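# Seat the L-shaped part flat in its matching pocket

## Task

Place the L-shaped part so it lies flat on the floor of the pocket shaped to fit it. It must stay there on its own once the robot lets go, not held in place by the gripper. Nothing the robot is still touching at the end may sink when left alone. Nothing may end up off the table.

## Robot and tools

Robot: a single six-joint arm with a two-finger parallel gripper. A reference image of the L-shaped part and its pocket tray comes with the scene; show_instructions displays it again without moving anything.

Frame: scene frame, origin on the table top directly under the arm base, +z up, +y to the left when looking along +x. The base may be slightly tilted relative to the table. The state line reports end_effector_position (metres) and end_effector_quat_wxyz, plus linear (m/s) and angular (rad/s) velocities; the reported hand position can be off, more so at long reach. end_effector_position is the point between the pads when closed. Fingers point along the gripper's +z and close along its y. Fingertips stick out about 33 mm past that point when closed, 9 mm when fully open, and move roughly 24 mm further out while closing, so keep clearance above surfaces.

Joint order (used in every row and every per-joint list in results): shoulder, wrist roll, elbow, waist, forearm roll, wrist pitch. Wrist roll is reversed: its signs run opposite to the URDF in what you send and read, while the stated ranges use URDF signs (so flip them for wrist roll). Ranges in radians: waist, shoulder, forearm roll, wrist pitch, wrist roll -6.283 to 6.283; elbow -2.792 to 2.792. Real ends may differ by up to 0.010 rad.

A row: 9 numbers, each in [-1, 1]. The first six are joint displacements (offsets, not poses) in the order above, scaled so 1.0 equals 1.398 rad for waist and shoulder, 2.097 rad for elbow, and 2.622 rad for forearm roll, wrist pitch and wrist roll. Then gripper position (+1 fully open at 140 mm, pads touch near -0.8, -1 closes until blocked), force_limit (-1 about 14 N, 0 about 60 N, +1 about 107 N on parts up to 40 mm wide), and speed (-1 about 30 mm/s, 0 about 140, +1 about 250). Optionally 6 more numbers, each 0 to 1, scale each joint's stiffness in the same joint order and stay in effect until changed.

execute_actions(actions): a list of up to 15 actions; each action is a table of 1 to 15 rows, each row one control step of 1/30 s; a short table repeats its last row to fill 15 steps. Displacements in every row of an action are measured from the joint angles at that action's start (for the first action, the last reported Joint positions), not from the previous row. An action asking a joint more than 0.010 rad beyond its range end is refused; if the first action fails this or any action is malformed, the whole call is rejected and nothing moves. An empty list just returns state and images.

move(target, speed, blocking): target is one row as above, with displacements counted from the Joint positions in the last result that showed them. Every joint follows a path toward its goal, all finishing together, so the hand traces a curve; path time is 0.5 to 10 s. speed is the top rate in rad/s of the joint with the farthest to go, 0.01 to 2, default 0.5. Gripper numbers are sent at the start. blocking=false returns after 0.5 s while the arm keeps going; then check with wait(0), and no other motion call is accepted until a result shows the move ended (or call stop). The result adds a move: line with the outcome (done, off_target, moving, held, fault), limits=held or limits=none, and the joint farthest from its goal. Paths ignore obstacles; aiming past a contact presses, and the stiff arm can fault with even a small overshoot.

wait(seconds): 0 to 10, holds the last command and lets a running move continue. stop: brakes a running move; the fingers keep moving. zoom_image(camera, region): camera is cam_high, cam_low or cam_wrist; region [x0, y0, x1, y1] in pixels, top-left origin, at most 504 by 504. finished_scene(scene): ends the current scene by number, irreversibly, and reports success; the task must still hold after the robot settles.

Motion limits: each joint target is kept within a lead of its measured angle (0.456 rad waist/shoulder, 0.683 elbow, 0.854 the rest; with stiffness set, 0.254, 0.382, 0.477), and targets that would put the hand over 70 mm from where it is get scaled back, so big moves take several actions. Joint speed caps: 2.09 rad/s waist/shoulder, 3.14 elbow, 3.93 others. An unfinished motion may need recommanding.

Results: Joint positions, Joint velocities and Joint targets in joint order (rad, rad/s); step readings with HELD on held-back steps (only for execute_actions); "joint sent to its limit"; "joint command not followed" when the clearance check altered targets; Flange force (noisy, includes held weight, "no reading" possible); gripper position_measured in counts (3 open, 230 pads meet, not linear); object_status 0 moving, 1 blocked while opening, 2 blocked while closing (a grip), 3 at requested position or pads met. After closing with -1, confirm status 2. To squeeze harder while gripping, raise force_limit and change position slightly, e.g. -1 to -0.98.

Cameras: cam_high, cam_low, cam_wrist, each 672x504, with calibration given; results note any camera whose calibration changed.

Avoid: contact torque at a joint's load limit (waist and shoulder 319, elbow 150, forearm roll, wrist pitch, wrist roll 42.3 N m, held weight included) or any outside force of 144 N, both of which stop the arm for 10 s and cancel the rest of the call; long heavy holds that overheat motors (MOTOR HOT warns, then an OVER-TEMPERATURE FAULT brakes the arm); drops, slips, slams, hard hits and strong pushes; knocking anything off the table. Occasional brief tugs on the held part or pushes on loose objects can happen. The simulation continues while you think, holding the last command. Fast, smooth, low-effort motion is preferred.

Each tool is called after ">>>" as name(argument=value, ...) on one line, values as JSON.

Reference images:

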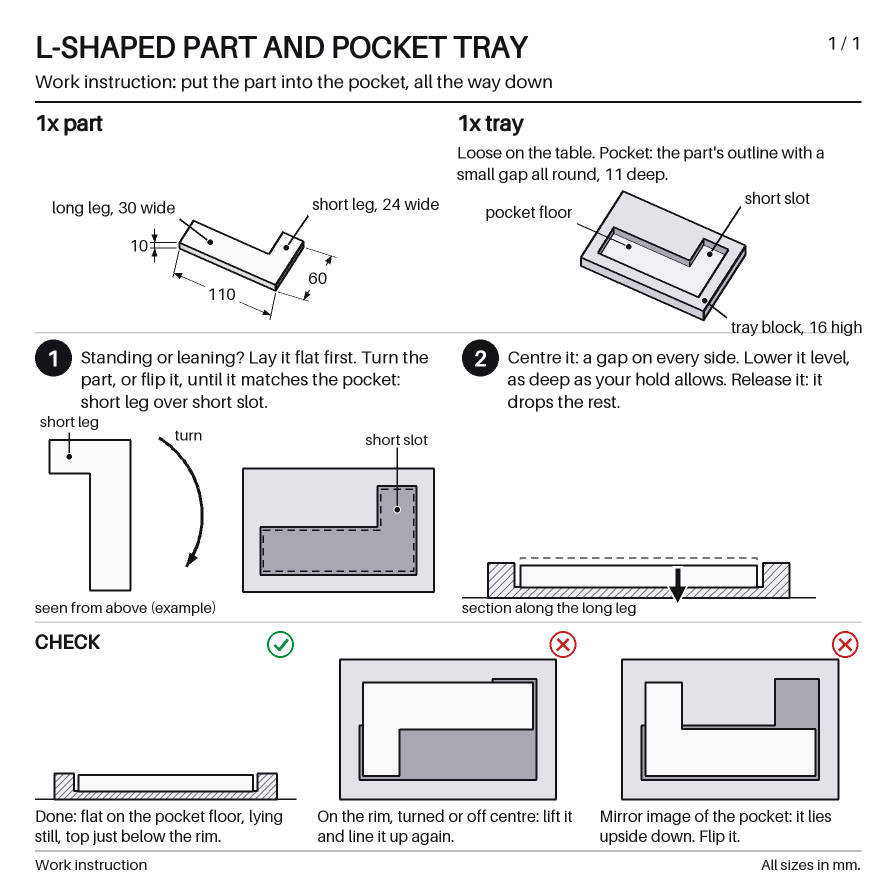

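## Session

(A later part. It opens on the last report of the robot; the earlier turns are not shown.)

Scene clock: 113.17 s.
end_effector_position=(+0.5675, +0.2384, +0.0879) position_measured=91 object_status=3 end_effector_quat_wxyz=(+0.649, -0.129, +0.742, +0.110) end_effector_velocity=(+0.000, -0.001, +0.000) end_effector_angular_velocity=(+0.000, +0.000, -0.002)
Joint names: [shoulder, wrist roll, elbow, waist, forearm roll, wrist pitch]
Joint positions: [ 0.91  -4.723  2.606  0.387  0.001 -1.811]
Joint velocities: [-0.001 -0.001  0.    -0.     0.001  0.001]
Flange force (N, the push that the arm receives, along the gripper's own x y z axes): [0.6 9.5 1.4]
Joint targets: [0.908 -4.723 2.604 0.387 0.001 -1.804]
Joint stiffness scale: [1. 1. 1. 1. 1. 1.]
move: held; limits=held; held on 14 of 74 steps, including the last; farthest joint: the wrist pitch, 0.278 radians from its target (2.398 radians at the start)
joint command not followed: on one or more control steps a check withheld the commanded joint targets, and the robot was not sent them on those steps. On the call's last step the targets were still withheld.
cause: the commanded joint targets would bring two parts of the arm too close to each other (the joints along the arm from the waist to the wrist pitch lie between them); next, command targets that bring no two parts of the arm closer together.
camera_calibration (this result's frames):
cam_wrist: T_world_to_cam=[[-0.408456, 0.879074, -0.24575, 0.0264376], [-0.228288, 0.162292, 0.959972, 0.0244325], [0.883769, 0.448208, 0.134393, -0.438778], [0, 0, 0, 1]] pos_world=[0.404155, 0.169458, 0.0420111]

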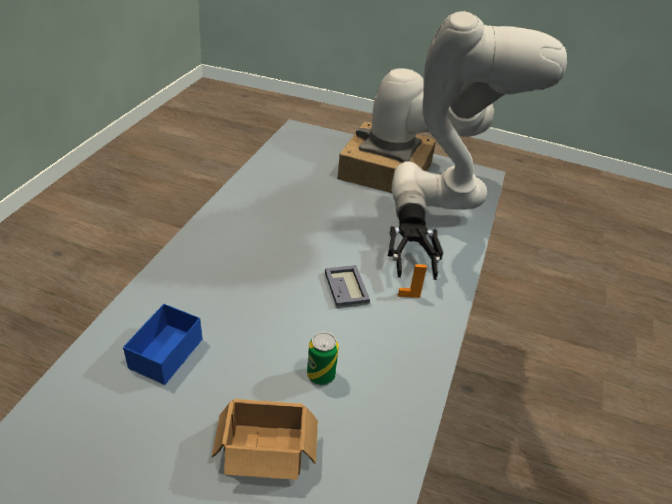

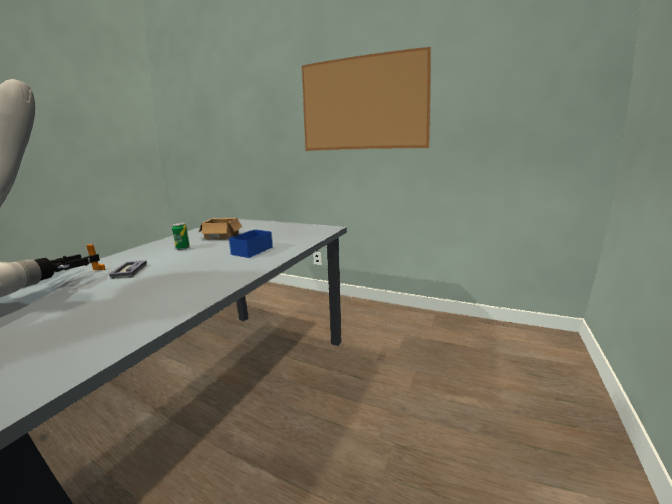

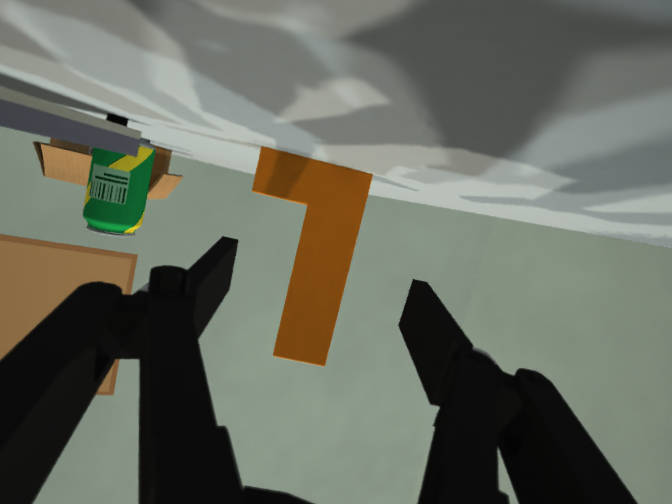

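>>> move(target=[0.0332, -0.0027, -0.0148, 0.0, 0, -0.06, 0.0, 0.5, 0.5], speed=0.25)

>>> zoom_image(camera="cam_low", region=[50, 230, 130, 285])

>>> zoom_image(camera="cam_high", region=[370, 230, 460, 310])

Scene clock: 118.57 s.
end_effector_position=(+0.5768, +0.2422, +0.1134) position_measured=129 object_status=3 end_effector_quat_wxyz=(+0.696, -0.121, +0.698, +0.120) end_effector_velocity=(+0.000, -0.001, +0.001) end_effector_angular_velocity=(+0.000, -0.002, -0.002)
Joint names: [shoulder, wrist roll, elbow, waist, forearm roll, wrist pitch]
Joint positions: [ 0.954 -4.728  2.58   0.387  0.001 -1.961]
Joint velocities: [-0.    -0.    -0.    -0.001  0.001 -0.002]
Flange force (N, the push that the arm receives, along the gripper's own x y z axes): [2.7 12.0 -0.6]
Joint targets: [0.956 -4.730 2.575 0.387 0.001 -1.969]
Joint stiffness scale: [1. 1. 1. 1. 1. 1.]
move: done; limits=none; farthest joint: the wrist pitch, 0.007 radians from its target (0.157 radians at the start)
camera_calibration (this result's frames):
cam_wrist: T_world_to_cam=[[-0.379475, 0.89035, -0.251545, 0.0144012], [-0.345028, 0.116085, 0.931386, 0.0832405], [0.85846, 0.440228, 0.263144, -0.45018], [0, 0, 0, 1]] pos_world=[0.420647, 0.175697, 0.0445556]

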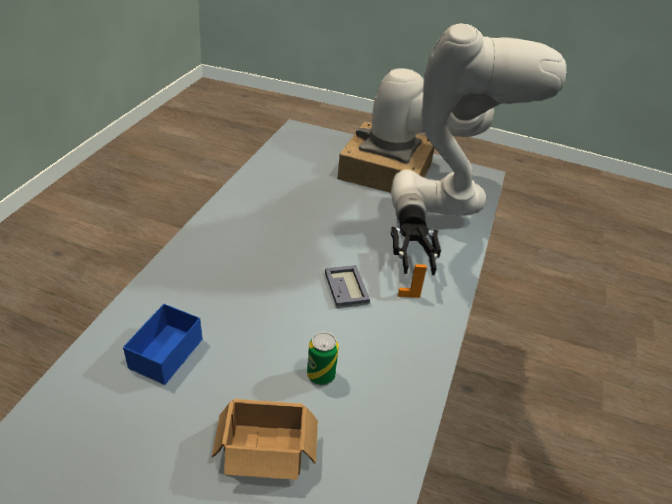

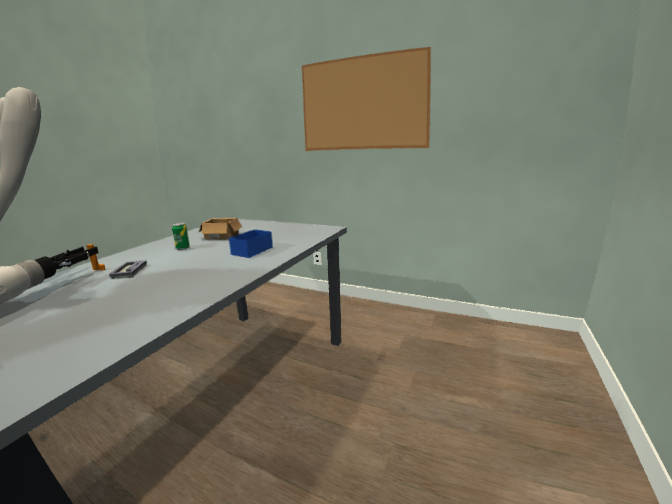

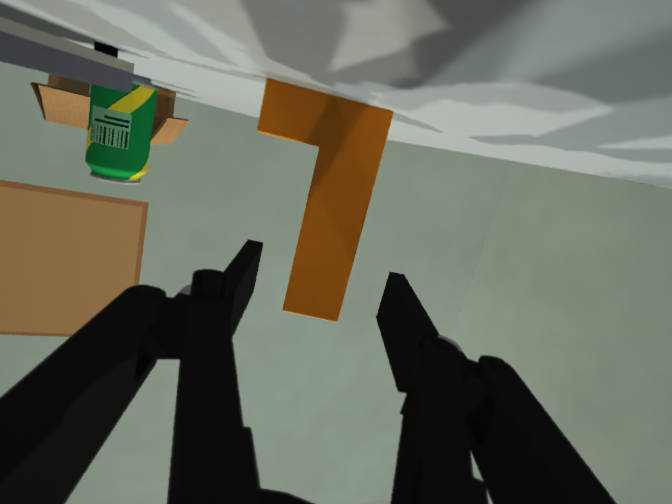

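Region (50, 230, 130, 285) of cam_low's 672x504 image, scaled by 6.300, with more detail than that image has; it fills the top 346 rows of this view, and the rest is white.

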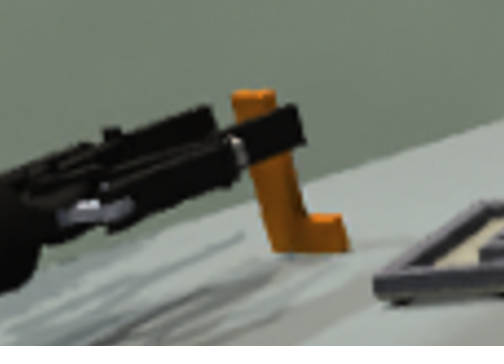

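Region (370, 230, 460, 310) of cam_high's 672x504 image, scaled by 5.600, with more detail than that image has.

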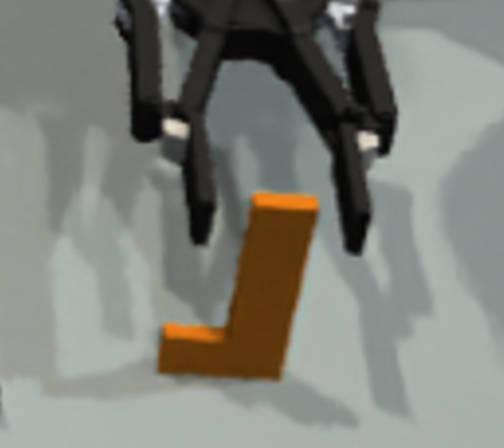

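>>> zoom_image(camera="cam_wrist", region=[220, 180, 440, 410])

Region (220, 180, 440, 410) of cam_wrist's 672x504 image, scaled by 2.191, with more detail than that image has; it fills the left 482 columns of this view, and the rest is white.

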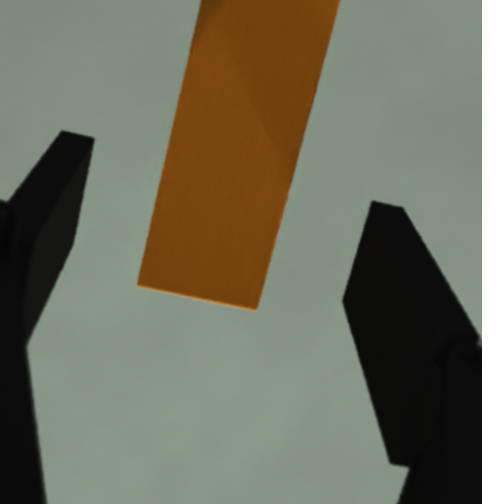

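>>> move(target=[0.0039, -0.0008, 0.0046, -0.0057, 0, -0.0058, -0.3, 0.5, 0], speed=0.04)

>>> zoom_image(camera="cam_wrist", region=[220, 180, 440, 410])

>>> zoom_image(camera="cam_high", region=[385, 240, 445, 300])

Scene clock: 123.63 s.
end_effector_position=(+0.5746, +0.2397, +0.1135) position_measured=167 object_status=3 end_effector_quat_wxyz=(+0.696, -0.120, +0.698, +0.119) end_effector_velocity=(-0.000, +0.000, +0.000) end_effector_angular_velocity=(-0.000, -0.001, +0.000)
Joint names: [shoulder, wrist roll, elbow, waist, forearm roll, wrist pitch]
Joint positions: [ 0.958 -4.728  2.584  0.385  0.001 -1.969]
Joint velocities: [ 0.     0.     0.     0.     0.    -0.002]
Flange force (N, the push that the arm receives, along the gripper's own x y z axes): [2.7 16.1 -0.4]
Joint targets: [0.960 -4.730 2.589 0.379 0.001 -1.977]
Joint stiffness scale: [1. 1. 1. 1. 1. 1.]
move: done; limits=none; farthest joint: the wrist pitch, 0.007 radians from its target (0.015 radians at the start)
camera_calibration (this result's frames):
cam_wrist: T_world_to_cam=[[-0.377241, 0.8913, -0.251541, 0.0142598], [-0.344639, 0.116994, 0.931416, 0.0822426], [0.8596, 0.438059, 0.263042, -0.447318], [0, 0, 0, 1]] pos_world=[0.418238, 0.17362, 0.0446481]

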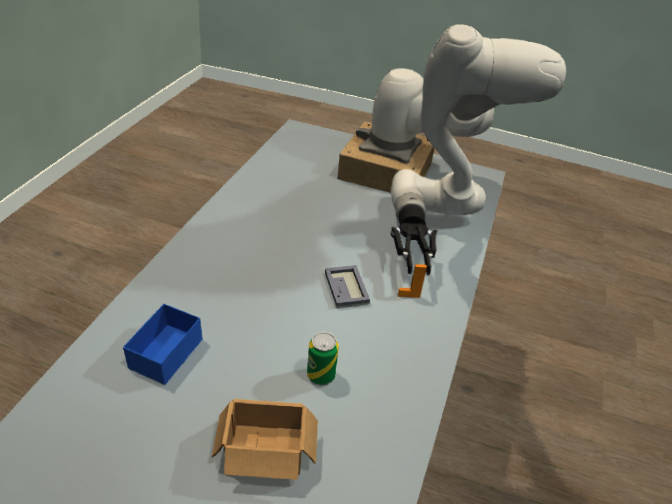

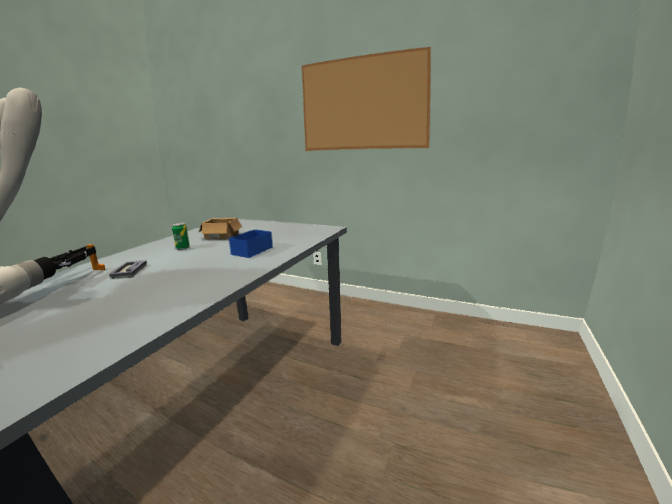

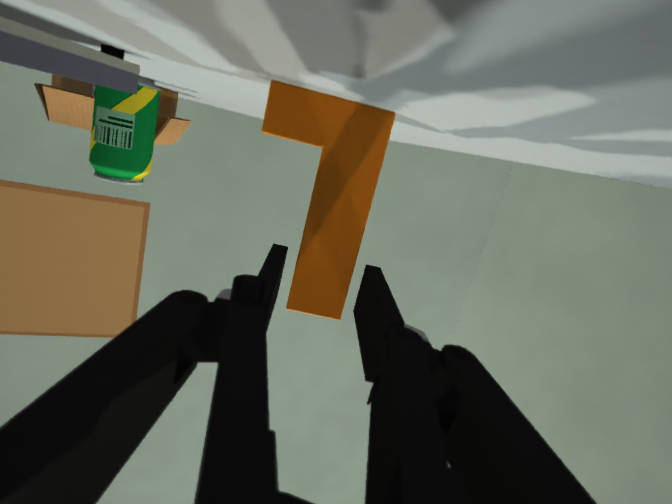

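Region (220, 180, 440, 410) of cam_wrist's 672x504 image, scaled by 2.191, with more detail than that image has; it fills the left 482 columns of this view, and the rest is white.

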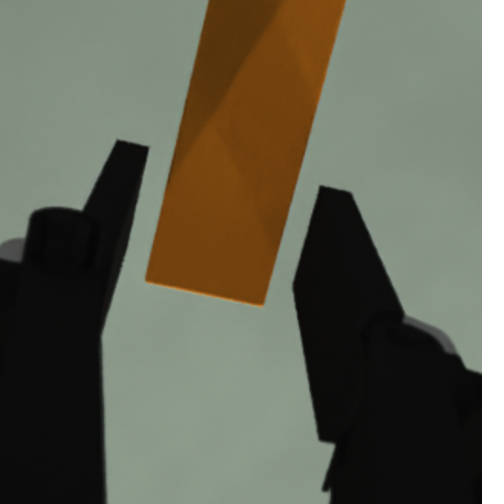

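Region (385, 240, 445, 300) of cam_high's 672x504 image, scaled by 8.400, with more detail than that image has.

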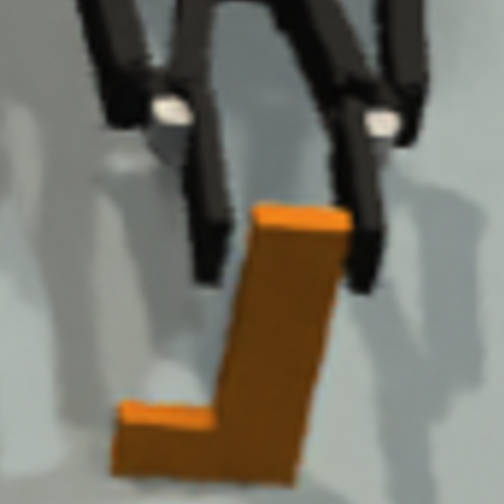

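>>> move(target=[0.0014, -0.0008, 0.0024, -0.004, 0, -0.003, -1, 0.5, -0.5], speed=0.04)

>>> zoom_image(camera="cam_wrist", region=[220, 180, 440, 410])

>>> zoom_image(camera="cam_high", region=[385, 240, 445, 300])

>>> zoom_image(camera="cam_low", region=[70, 235, 120, 280])

Scene clock: 126.17 s.
end_effector_position=(+0.5745, +0.2395, +0.1137) position_measured=193 object_status=2 end_effector_quat_wxyz=(+0.696, -0.120, +0.698, +0.119) end_effector_velocity=(+0.000, -0.000, +0.000) end_effector_angular_velocity=(-0.001, -0.001, -0.000)
Joint names: [shoulder, wrist roll, elbow, waist, forearm roll, wrist pitch]
Joint positions: [ 0.958 -4.728  2.585  0.384  0.001 -1.97 ]
Joint velocities: [ 0.     0.001  0.    -0.    -0.    -0.001]
Flange force (N, the push that the arm receives, along the gripper's own x y z axes): [0.2 11.6 1.7]
Joint targets: [0.960 -4.730 2.590 0.379 0.001 -1.977]
Joint stiffness scale: [1. 1. 1. 1. 1. 1.]
move: done; limits=none; farthest joint: the wrist pitch, 0.007 radians from its target (0.007 radians at the start)
camera_calibration (this result's frames):
cam_wrist: T_world_to_cam=[[-0.376941, 0.891421, -0.251563, 0.0142431], [-0.344943, 0.116959, 0.931308, 0.0822465], [0.85961, 0.437823, 0.263402, -0.447191], [0, 0, 0, 1]] pos_world=[0.418149, 0.173475, 0.0447774]

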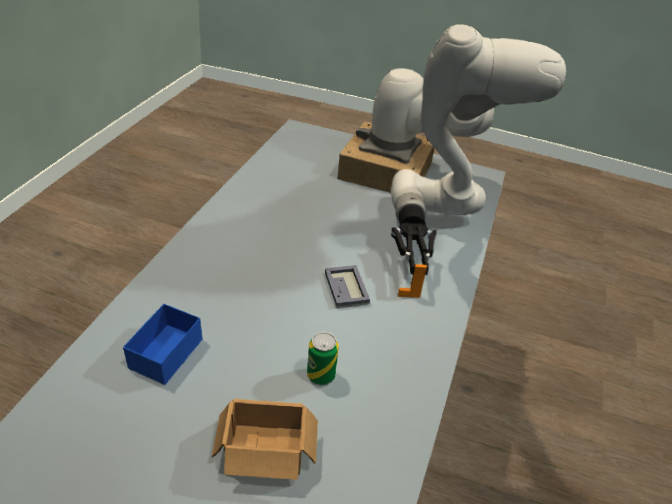

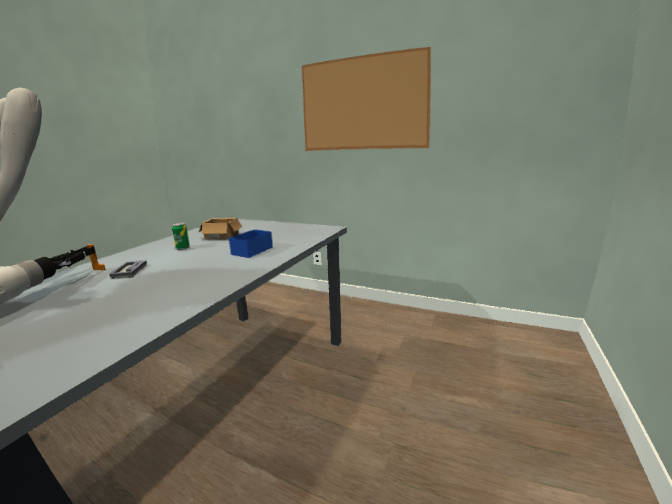

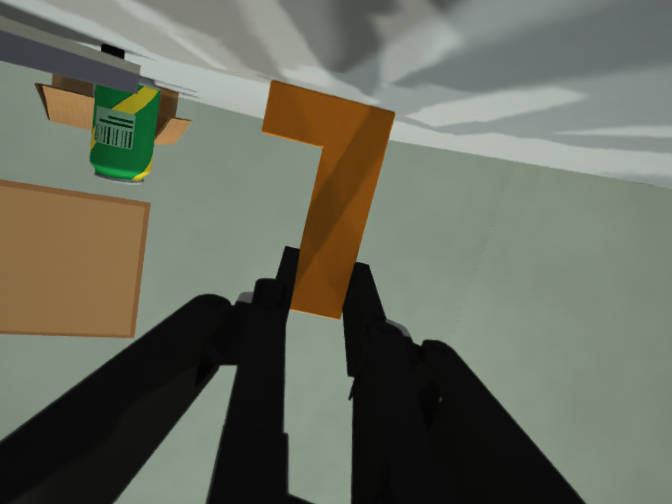

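Region (220, 180, 440, 410) of cam_wrist's 672x504 image, scaled by 2.191, with more detail than that image has; it fills the left 482 columns of this view, and the rest is white.

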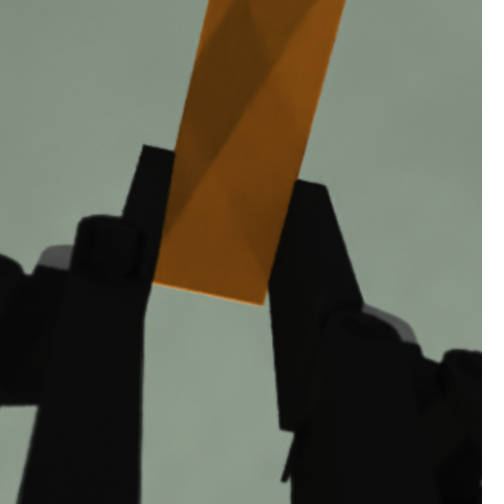

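Region (385, 240, 445, 300) of cam_high's 672x504 image, scaled by 8.400, with more detail than that image has.

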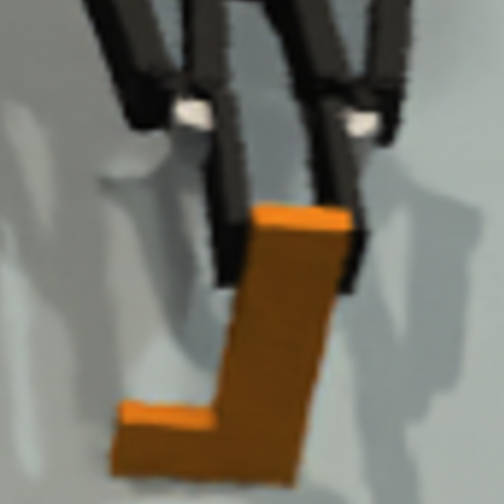

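Region (70, 235, 120, 280) of cam_low's 672x504 image, scaled by 10.080, with more detail than that image has; it fills the top 454 rows of this view, and the rest is white.

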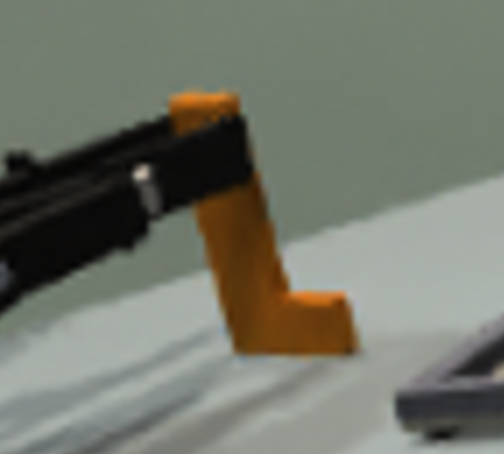

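>>> execute_actions(actions=[[[0.0014, -0.0008, 0.0024, -0.004, 0, -0.003, -0.35, 0.5, -0.3]], [[-0.0047, -0.0008, -0.0054, -0.004, 0, 0.0069, -0.35, 0.5, -0.3]], [[-0.0014, -0.0008, -0.0024, -0.004, 0, 0.0027, -0.35, 0.5, -0.3]]])

>>> zoom_image(camera="cam_wrist", region=[220, 180, 440, 410])

>>> zoom_image(camera="cam_high", region=[385, 240, 445, 300])

Scene clock: 130.23 s.
end_effector_position=(+0.5787, +0.2407, +0.1140) position_measured=173 object_status=3 end_effector_quat_wxyz=(+0.697, -0.120, +0.697, +0.119) end_effector_velocity=(-0.000, +0.000, -0.000) end_effector_angular_velocity=(+0.000, +0.000, +0.001)
Joint names: [shoulder, wrist roll, elbow, waist, forearm roll, wrist pitch]
Joint positions: [ 0.953 -4.728  2.578  0.384  0.001 -1.96 ]
Joint velocities: [ 0.     0.    -0.     0.    -0.001  0.   ]
Flange force (N, the push that the arm receives, along the gripper's own x y z axes): [2.5 14.1 1.1]
Flange force at the end of the 1st action (N, along the gripper's axes at the end of the call): [0.9 13.0 1.0]
Flange force at the end of the 2nd action (N, along the gripper's axes at the end of the call): [0.5 10.5 2.2]
Joint targets: [0.951 -4.730 2.573 0.378 0.001 -1.953]
Joint stiffness scale: [1. 1. 1. 1. 1. 1.]
Step readings (joint positions; steps 1 to 15: 1st action; 16 to 30: 2nd action; 31 to 45: 3rd action):
0: [0.958 -4.728 2.585 0.384 0.001 -1.970]
1: [0.958 -4.728 2.585 0.384 0.001 -1.970]
2: [0.958 -4.728 2.585 0.384 0.001 -1.970]
4: [0.958 -4.728 2.585 0.384 0.001 -1.971]
8: [0.958 -4.728 2.585 0.384 0.001 -1.971]
15: [0.958 -4.728 2.585 0.384 0.001 -1.971]
16: [0.957 -4.728 2.585 0.384 0.001 -1.970]
17: [0.956 -4.728 2.582 0.384 0.001 -1.967]
19: [0.954 -4.728 2.579 0.384 0.001 -1.963]
23: [0.953 -4.728 2.578 0.384 0.001 -1.961]
30: [0.953 -4.728 2.578 0.384 0.001 -1.960]
31: [0.953 -4.728 2.578 0.384 0.001 -1.960]
32: [0.953 -4.728 2.578 0.384 0.001 -1.960]
34: [0.953 -4.728 2.578 0.384 0.001 -1.960]
38: [0.953 -4.728 2.578 0.384 0.001 -1.960]
45: Joint positions above
camera_calibration (this result's frames):
cam_wrist: T_world_to_cam=[[-0.376227, 0.891704, -0.25163, 0.0143663], [-0.346072, 0.116682, 0.930924, 0.0840694], [0.859469, 0.437321, 0.264695, -0.451324], [0, 0, 0, 1]] pos_world=[0.422398, 0.174753, 0.0448157]

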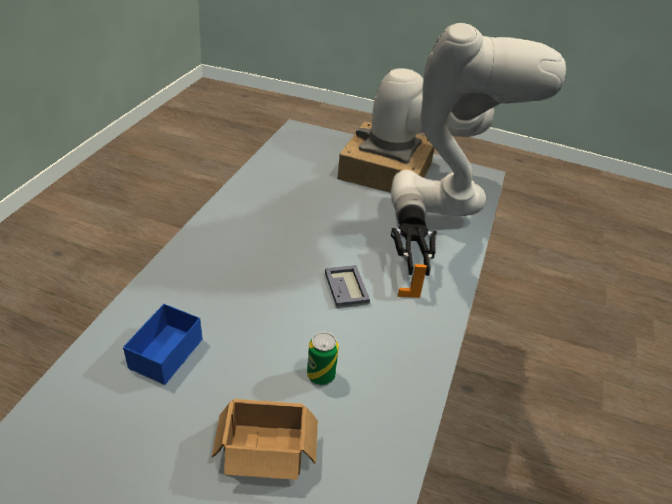

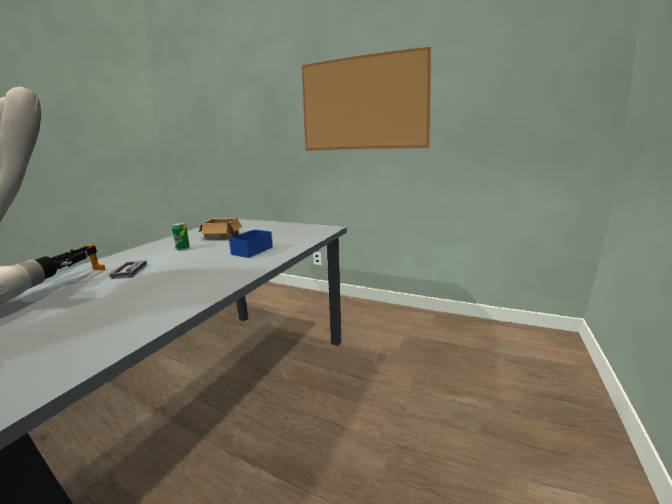

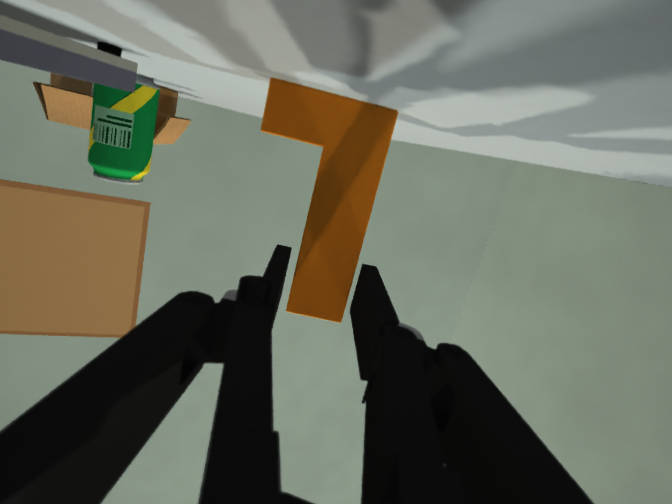

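Region (220, 180, 440, 410) of cam_wrist's 672x504 image, scaled by 2.191, with more detail than that image has; it fills the left 482 columns of this view, and the rest is white.

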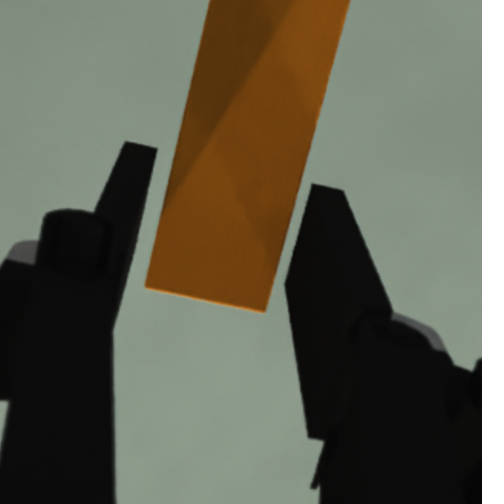

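Region (385, 240, 445, 300) of cam_high's 672x504 image, scaled by 8.400, with more detail than that image has.

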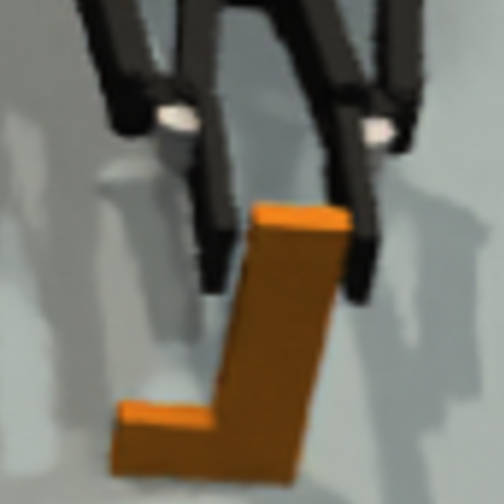

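>>> execute_actions(actions=[])

Scene clock: 133.97 s.
end_effector_position=(+0.5787, +0.2407, +0.1140) position_measured=173 object_status=3 end_effector_quat_wxyz=(+0.697, -0.120, +0.697, +0.119) end_effector_velocity=(-0.000, +0.001, -0.001) end_effector_angular_velocity=(-0.000, +0.001, +0.001)
Joint names: [shoulder, wrist roll, elbow, waist, forearm roll, wrist pitch]
Joint positions: [ 0.953 -4.728  2.578  0.384  0.001 -1.96 ]
Joint velocities: [ 0.001 -0.    -0.     0.001  0.    -0.   ]
Flange force (N, the push that the arm receives, along the gripper's own x y z axes): [0.3 9.6 1.8]
Joint targets: [0.951 -4.730 2.573 0.378 0.001 -1.953]
Joint stiffness scale: [1. 1. 1. 1. 1. 1.]
camera_calibration (this result's frames):
cam_wrist: T_world_to_cam=[[-0.376227, 0.891704, -0.25163, 0.0143663], [-0.346072, 0.116683, 0.930924, 0.0840694], [0.859469, 0.43732, 0.264695, -0.451324], [0, 0, 0, 1]] pos_world=[0.422398, 0.174753, 0.0448157]

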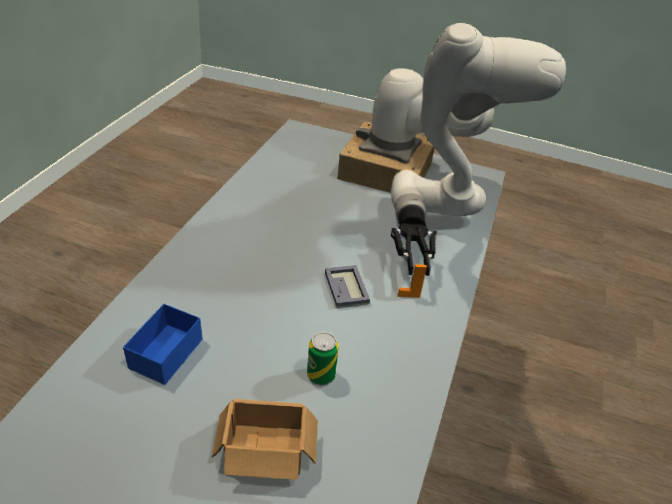

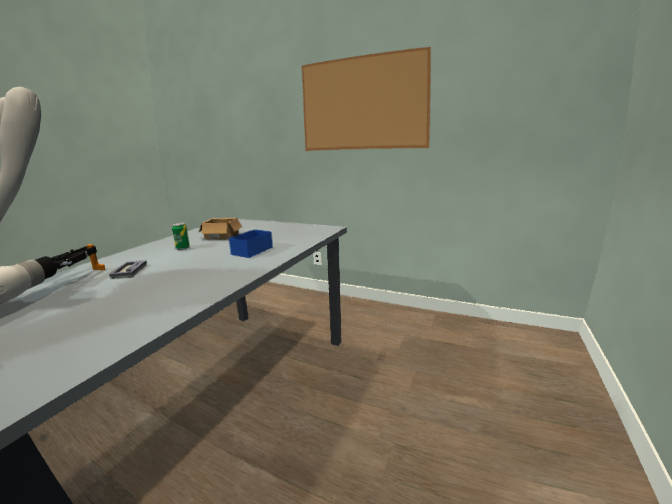

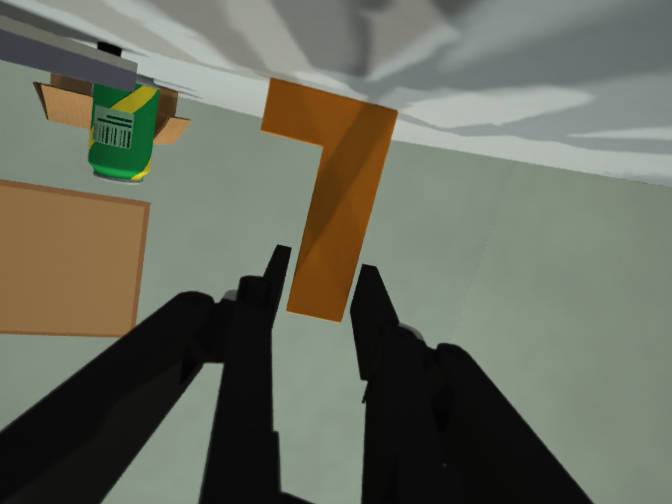

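>>> move(target=[-0.0014, -0.0008, -0.0024, -0.0043, 0, 0.0027, -1, 0.5, -0.5])

Scene clock: 135.13 s.
end_effector_position=(+0.5790, +0.2404, +0.1140) position_measured=192 object_status=2 end_effector_quat_wxyz=(+0.697, -0.119, +0.697, +0.119) end_effector_velocity=(+0.000, -0.001, -0.000) end_effector_angular_velocity=(-0.001, -0.000, -0.002)
Joint names: [shoulder, wrist roll, elbow, waist, forearm roll, wrist pitch]
Joint positions: [ 0.953 -4.728  2.577  0.383  0.001 -1.96 ]
Joint velocities: [ 0.     0.    -0.     0.     0.002  0.   ]
Flange force (N, the push that the arm receives, along the gripper's own x y z axes): [-0.1 13.3 2.2]
Joint targets: [0.951 -4.730 2.573 0.378 0.001 -1.953]
Joint stiffness scale: [1. 1. 1. 1. 1. 1.]
move: done; limits=none; farthest joint: the wrist pitch, 0.007 radians from its target (0.007 radians at the start)
camera_calibration (this result's frames):
cam_wrist: T_world_to_cam=[[-0.375592, 0.891966, -0.251649, 0.0143393], [-0.346294, 0.116794, 0.930827, 0.0842828], [0.859657, 0.436756, 0.265015, -0.451477], [0, 0, 0, 1]] pos_world=[0.422688, 0.174552, 0.0448042]

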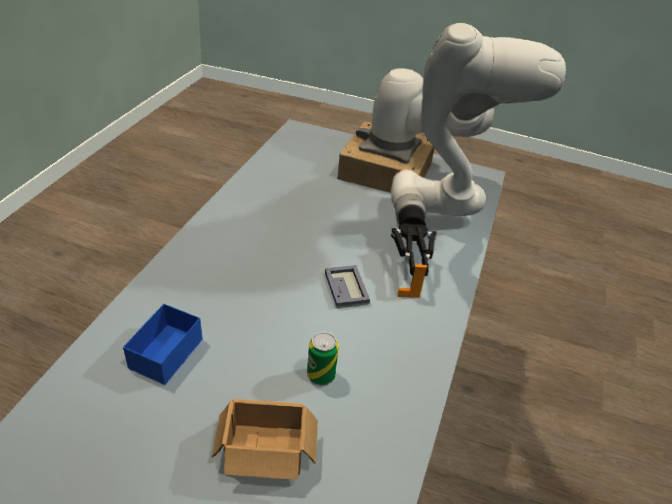

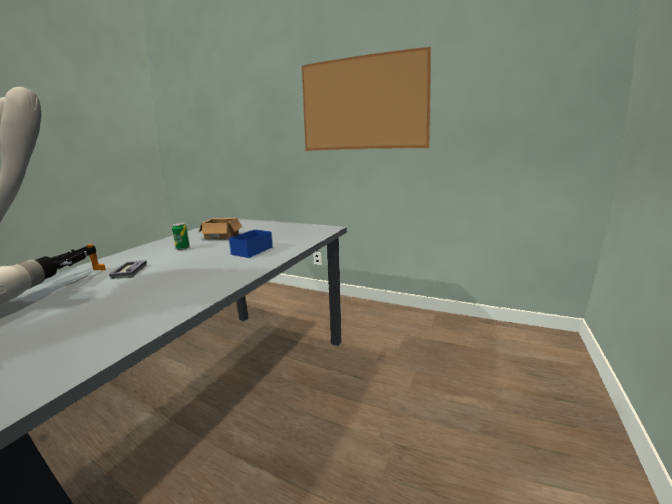

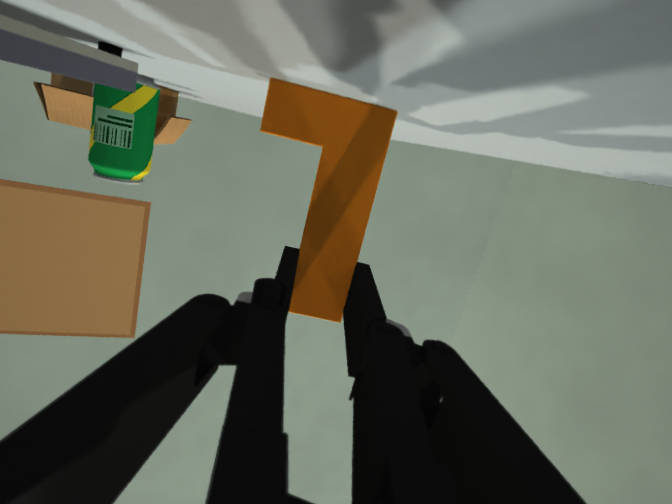

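>>> move(target=[-0.571, 0, -0.040, -0.003, 0, 0.443, -1, 0.5, -0.5], speed=0.7)

Scene clock: 143.07 s.
end_effector_position=(+0.6271, +0.2605, +0.2990) position_measured=192 object_status=2 end_effector_quat_wxyz=(+0.594, -0.133, +0.787, +0.100) end_effector_velocity=(+0.000, -0.001, -0.001) end_effector_angular_velocity=(+0.000, +0.002, -0.002)
Joint names: [shoulder, wrist roll, elbow, waist, forearm roll, wrist pitch]
Joint positions: [ 0.157 -4.728  2.498  0.383  0.001 -0.806]
Joint velocities: [ 0.001 -0.001 -0.    -0.001  0.001  0.001]
Flange force (N, the push that the arm receives, along the gripper's own x y z axes): [-0.2 9.2 3.2]
Joint targets: [0.155 -4.728 2.494 0.379 0.001 -0.799]
Joint stiffness scale: [1. 1. 1. 1. 1. 1.]
move: done; limits=none; farthest joint: the wrist pitch, 0.007 radians from its target (1.161 radians at the start)
camera_calibration (this result's frames):
cam_wrist: T_world_to_cam=[[-0.434828, 0.871753, -0.225766, 0.095712], [-0.0935435, 0.205625, 0.97415, -0.268217], [0.895642, 0.444707, -0.00786488, -0.493672], [0, 0, 0, 1]] pos_world=[0.458681, 0.191254, 0.279009]

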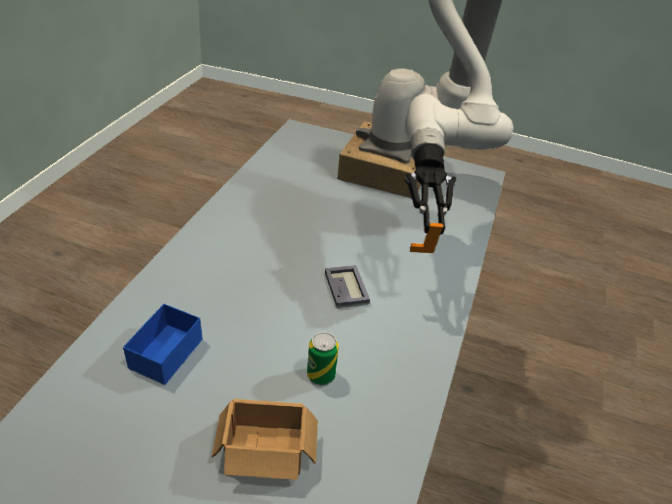

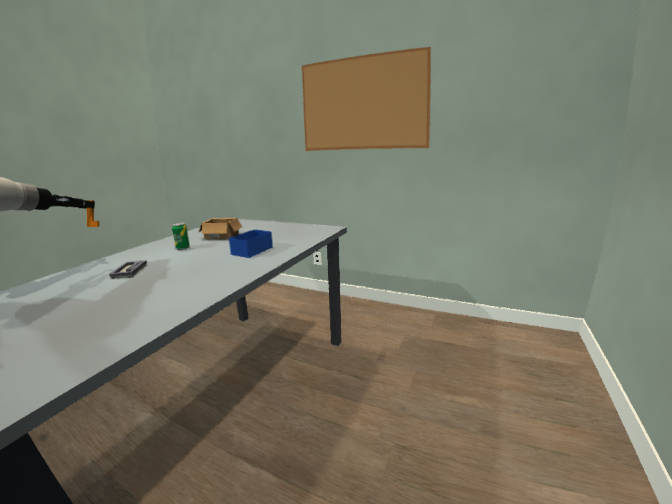

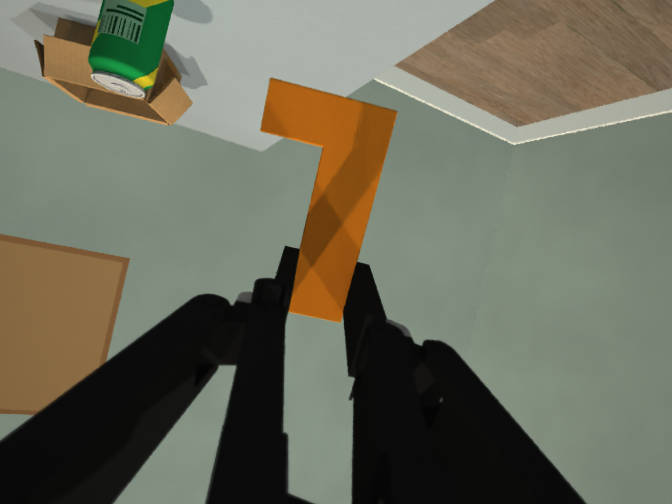

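>>> move(target=[0.192, 0.1766, -0.344, -0.1906, 0.008, 0.6696, -1, 0.5, -0.5], speed=0.8)

Scene clock: 146.83 s.
end_effector_position=(+0.6977, +0.0952, +0.1768) position_measured=192 object_status=2 end_effector_quat_wxyz=(-0.001, -0.253, +0.968, +0.000) end_effector_velocity=(-0.000, -0.001, -0.000) end_effector_angular_velocity=(+0.000, +0.002, -0.001)
Joint names: [shoulder, wrist roll, elbow, waist, forearm roll, wrist pitch]
Joint positions: [ 0.423 -4.267  1.782  0.122  0.02   0.942]
Joint velocities: [ 0.001  0.001 -0.    -0.001  0.     0.001]
Flange force (N, the push that the arm receives, along the gripper's own x y z axes): [-6.8 3.1 -0.7]
Joint targets: [0.425 -4.265 1.777 0.117 0.022 0.950]
Joint stiffness scale: [1. 1. 1. 1. 1. 1.]
move: done; limits=none; farthest joint: the wrist pitch, 0.007 radians from its target (1.755 radians at the start)
camera_calibration (this result's frames):
cam_wrist: T_world_to_cam=[[-0.691143, 0.720245, 0.0597447, 0.385686], [0.702883, 0.650639, 0.287443, -0.585214], [0.168157, 0.240658, -0.955933, 0.210161], [0, 0, 0, 1]] pos_world=[0.642561, 0.0523979, 0.346072]

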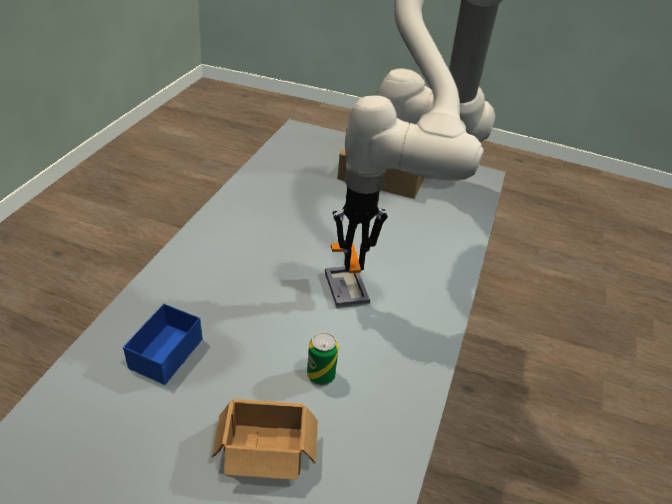

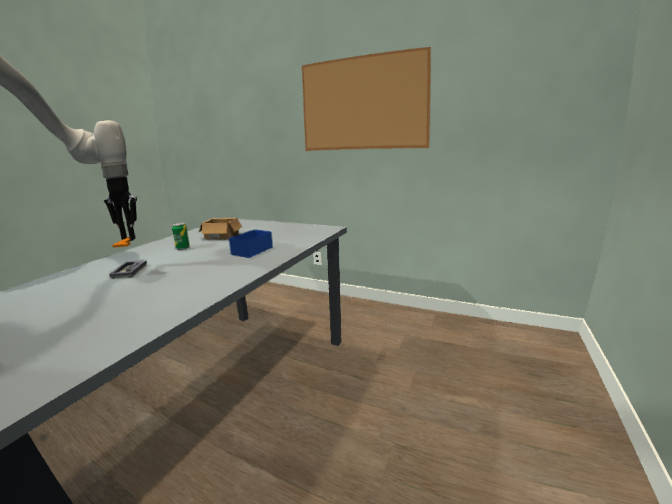

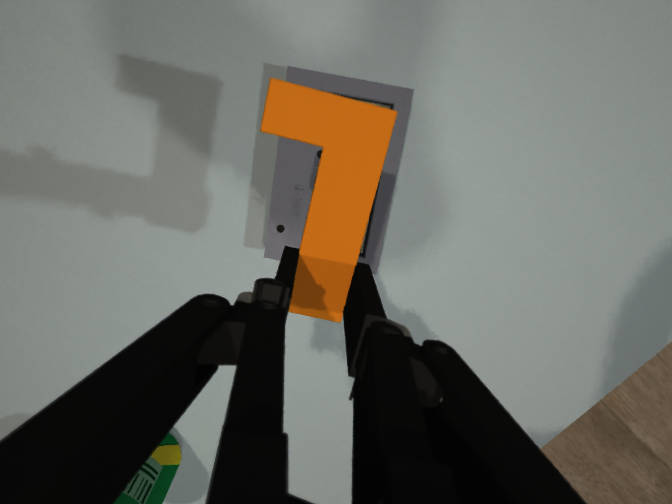

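>>> zoom_image(camera="cam_wrist", region=[220, 50, 460, 330])

Region (220, 50, 460, 330) of cam_wrist's 672x504 image, scaled by 1.800, with more detail than that image has; it fills the left 432 columns of this view, and the rest is white.

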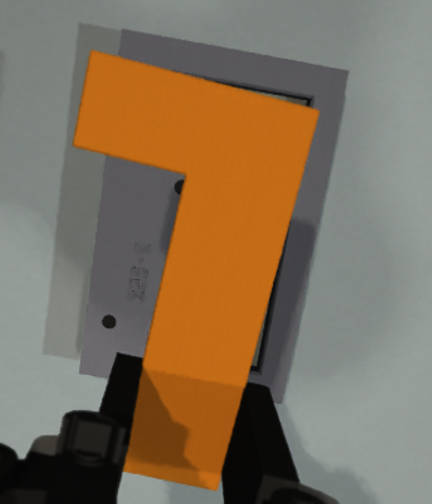

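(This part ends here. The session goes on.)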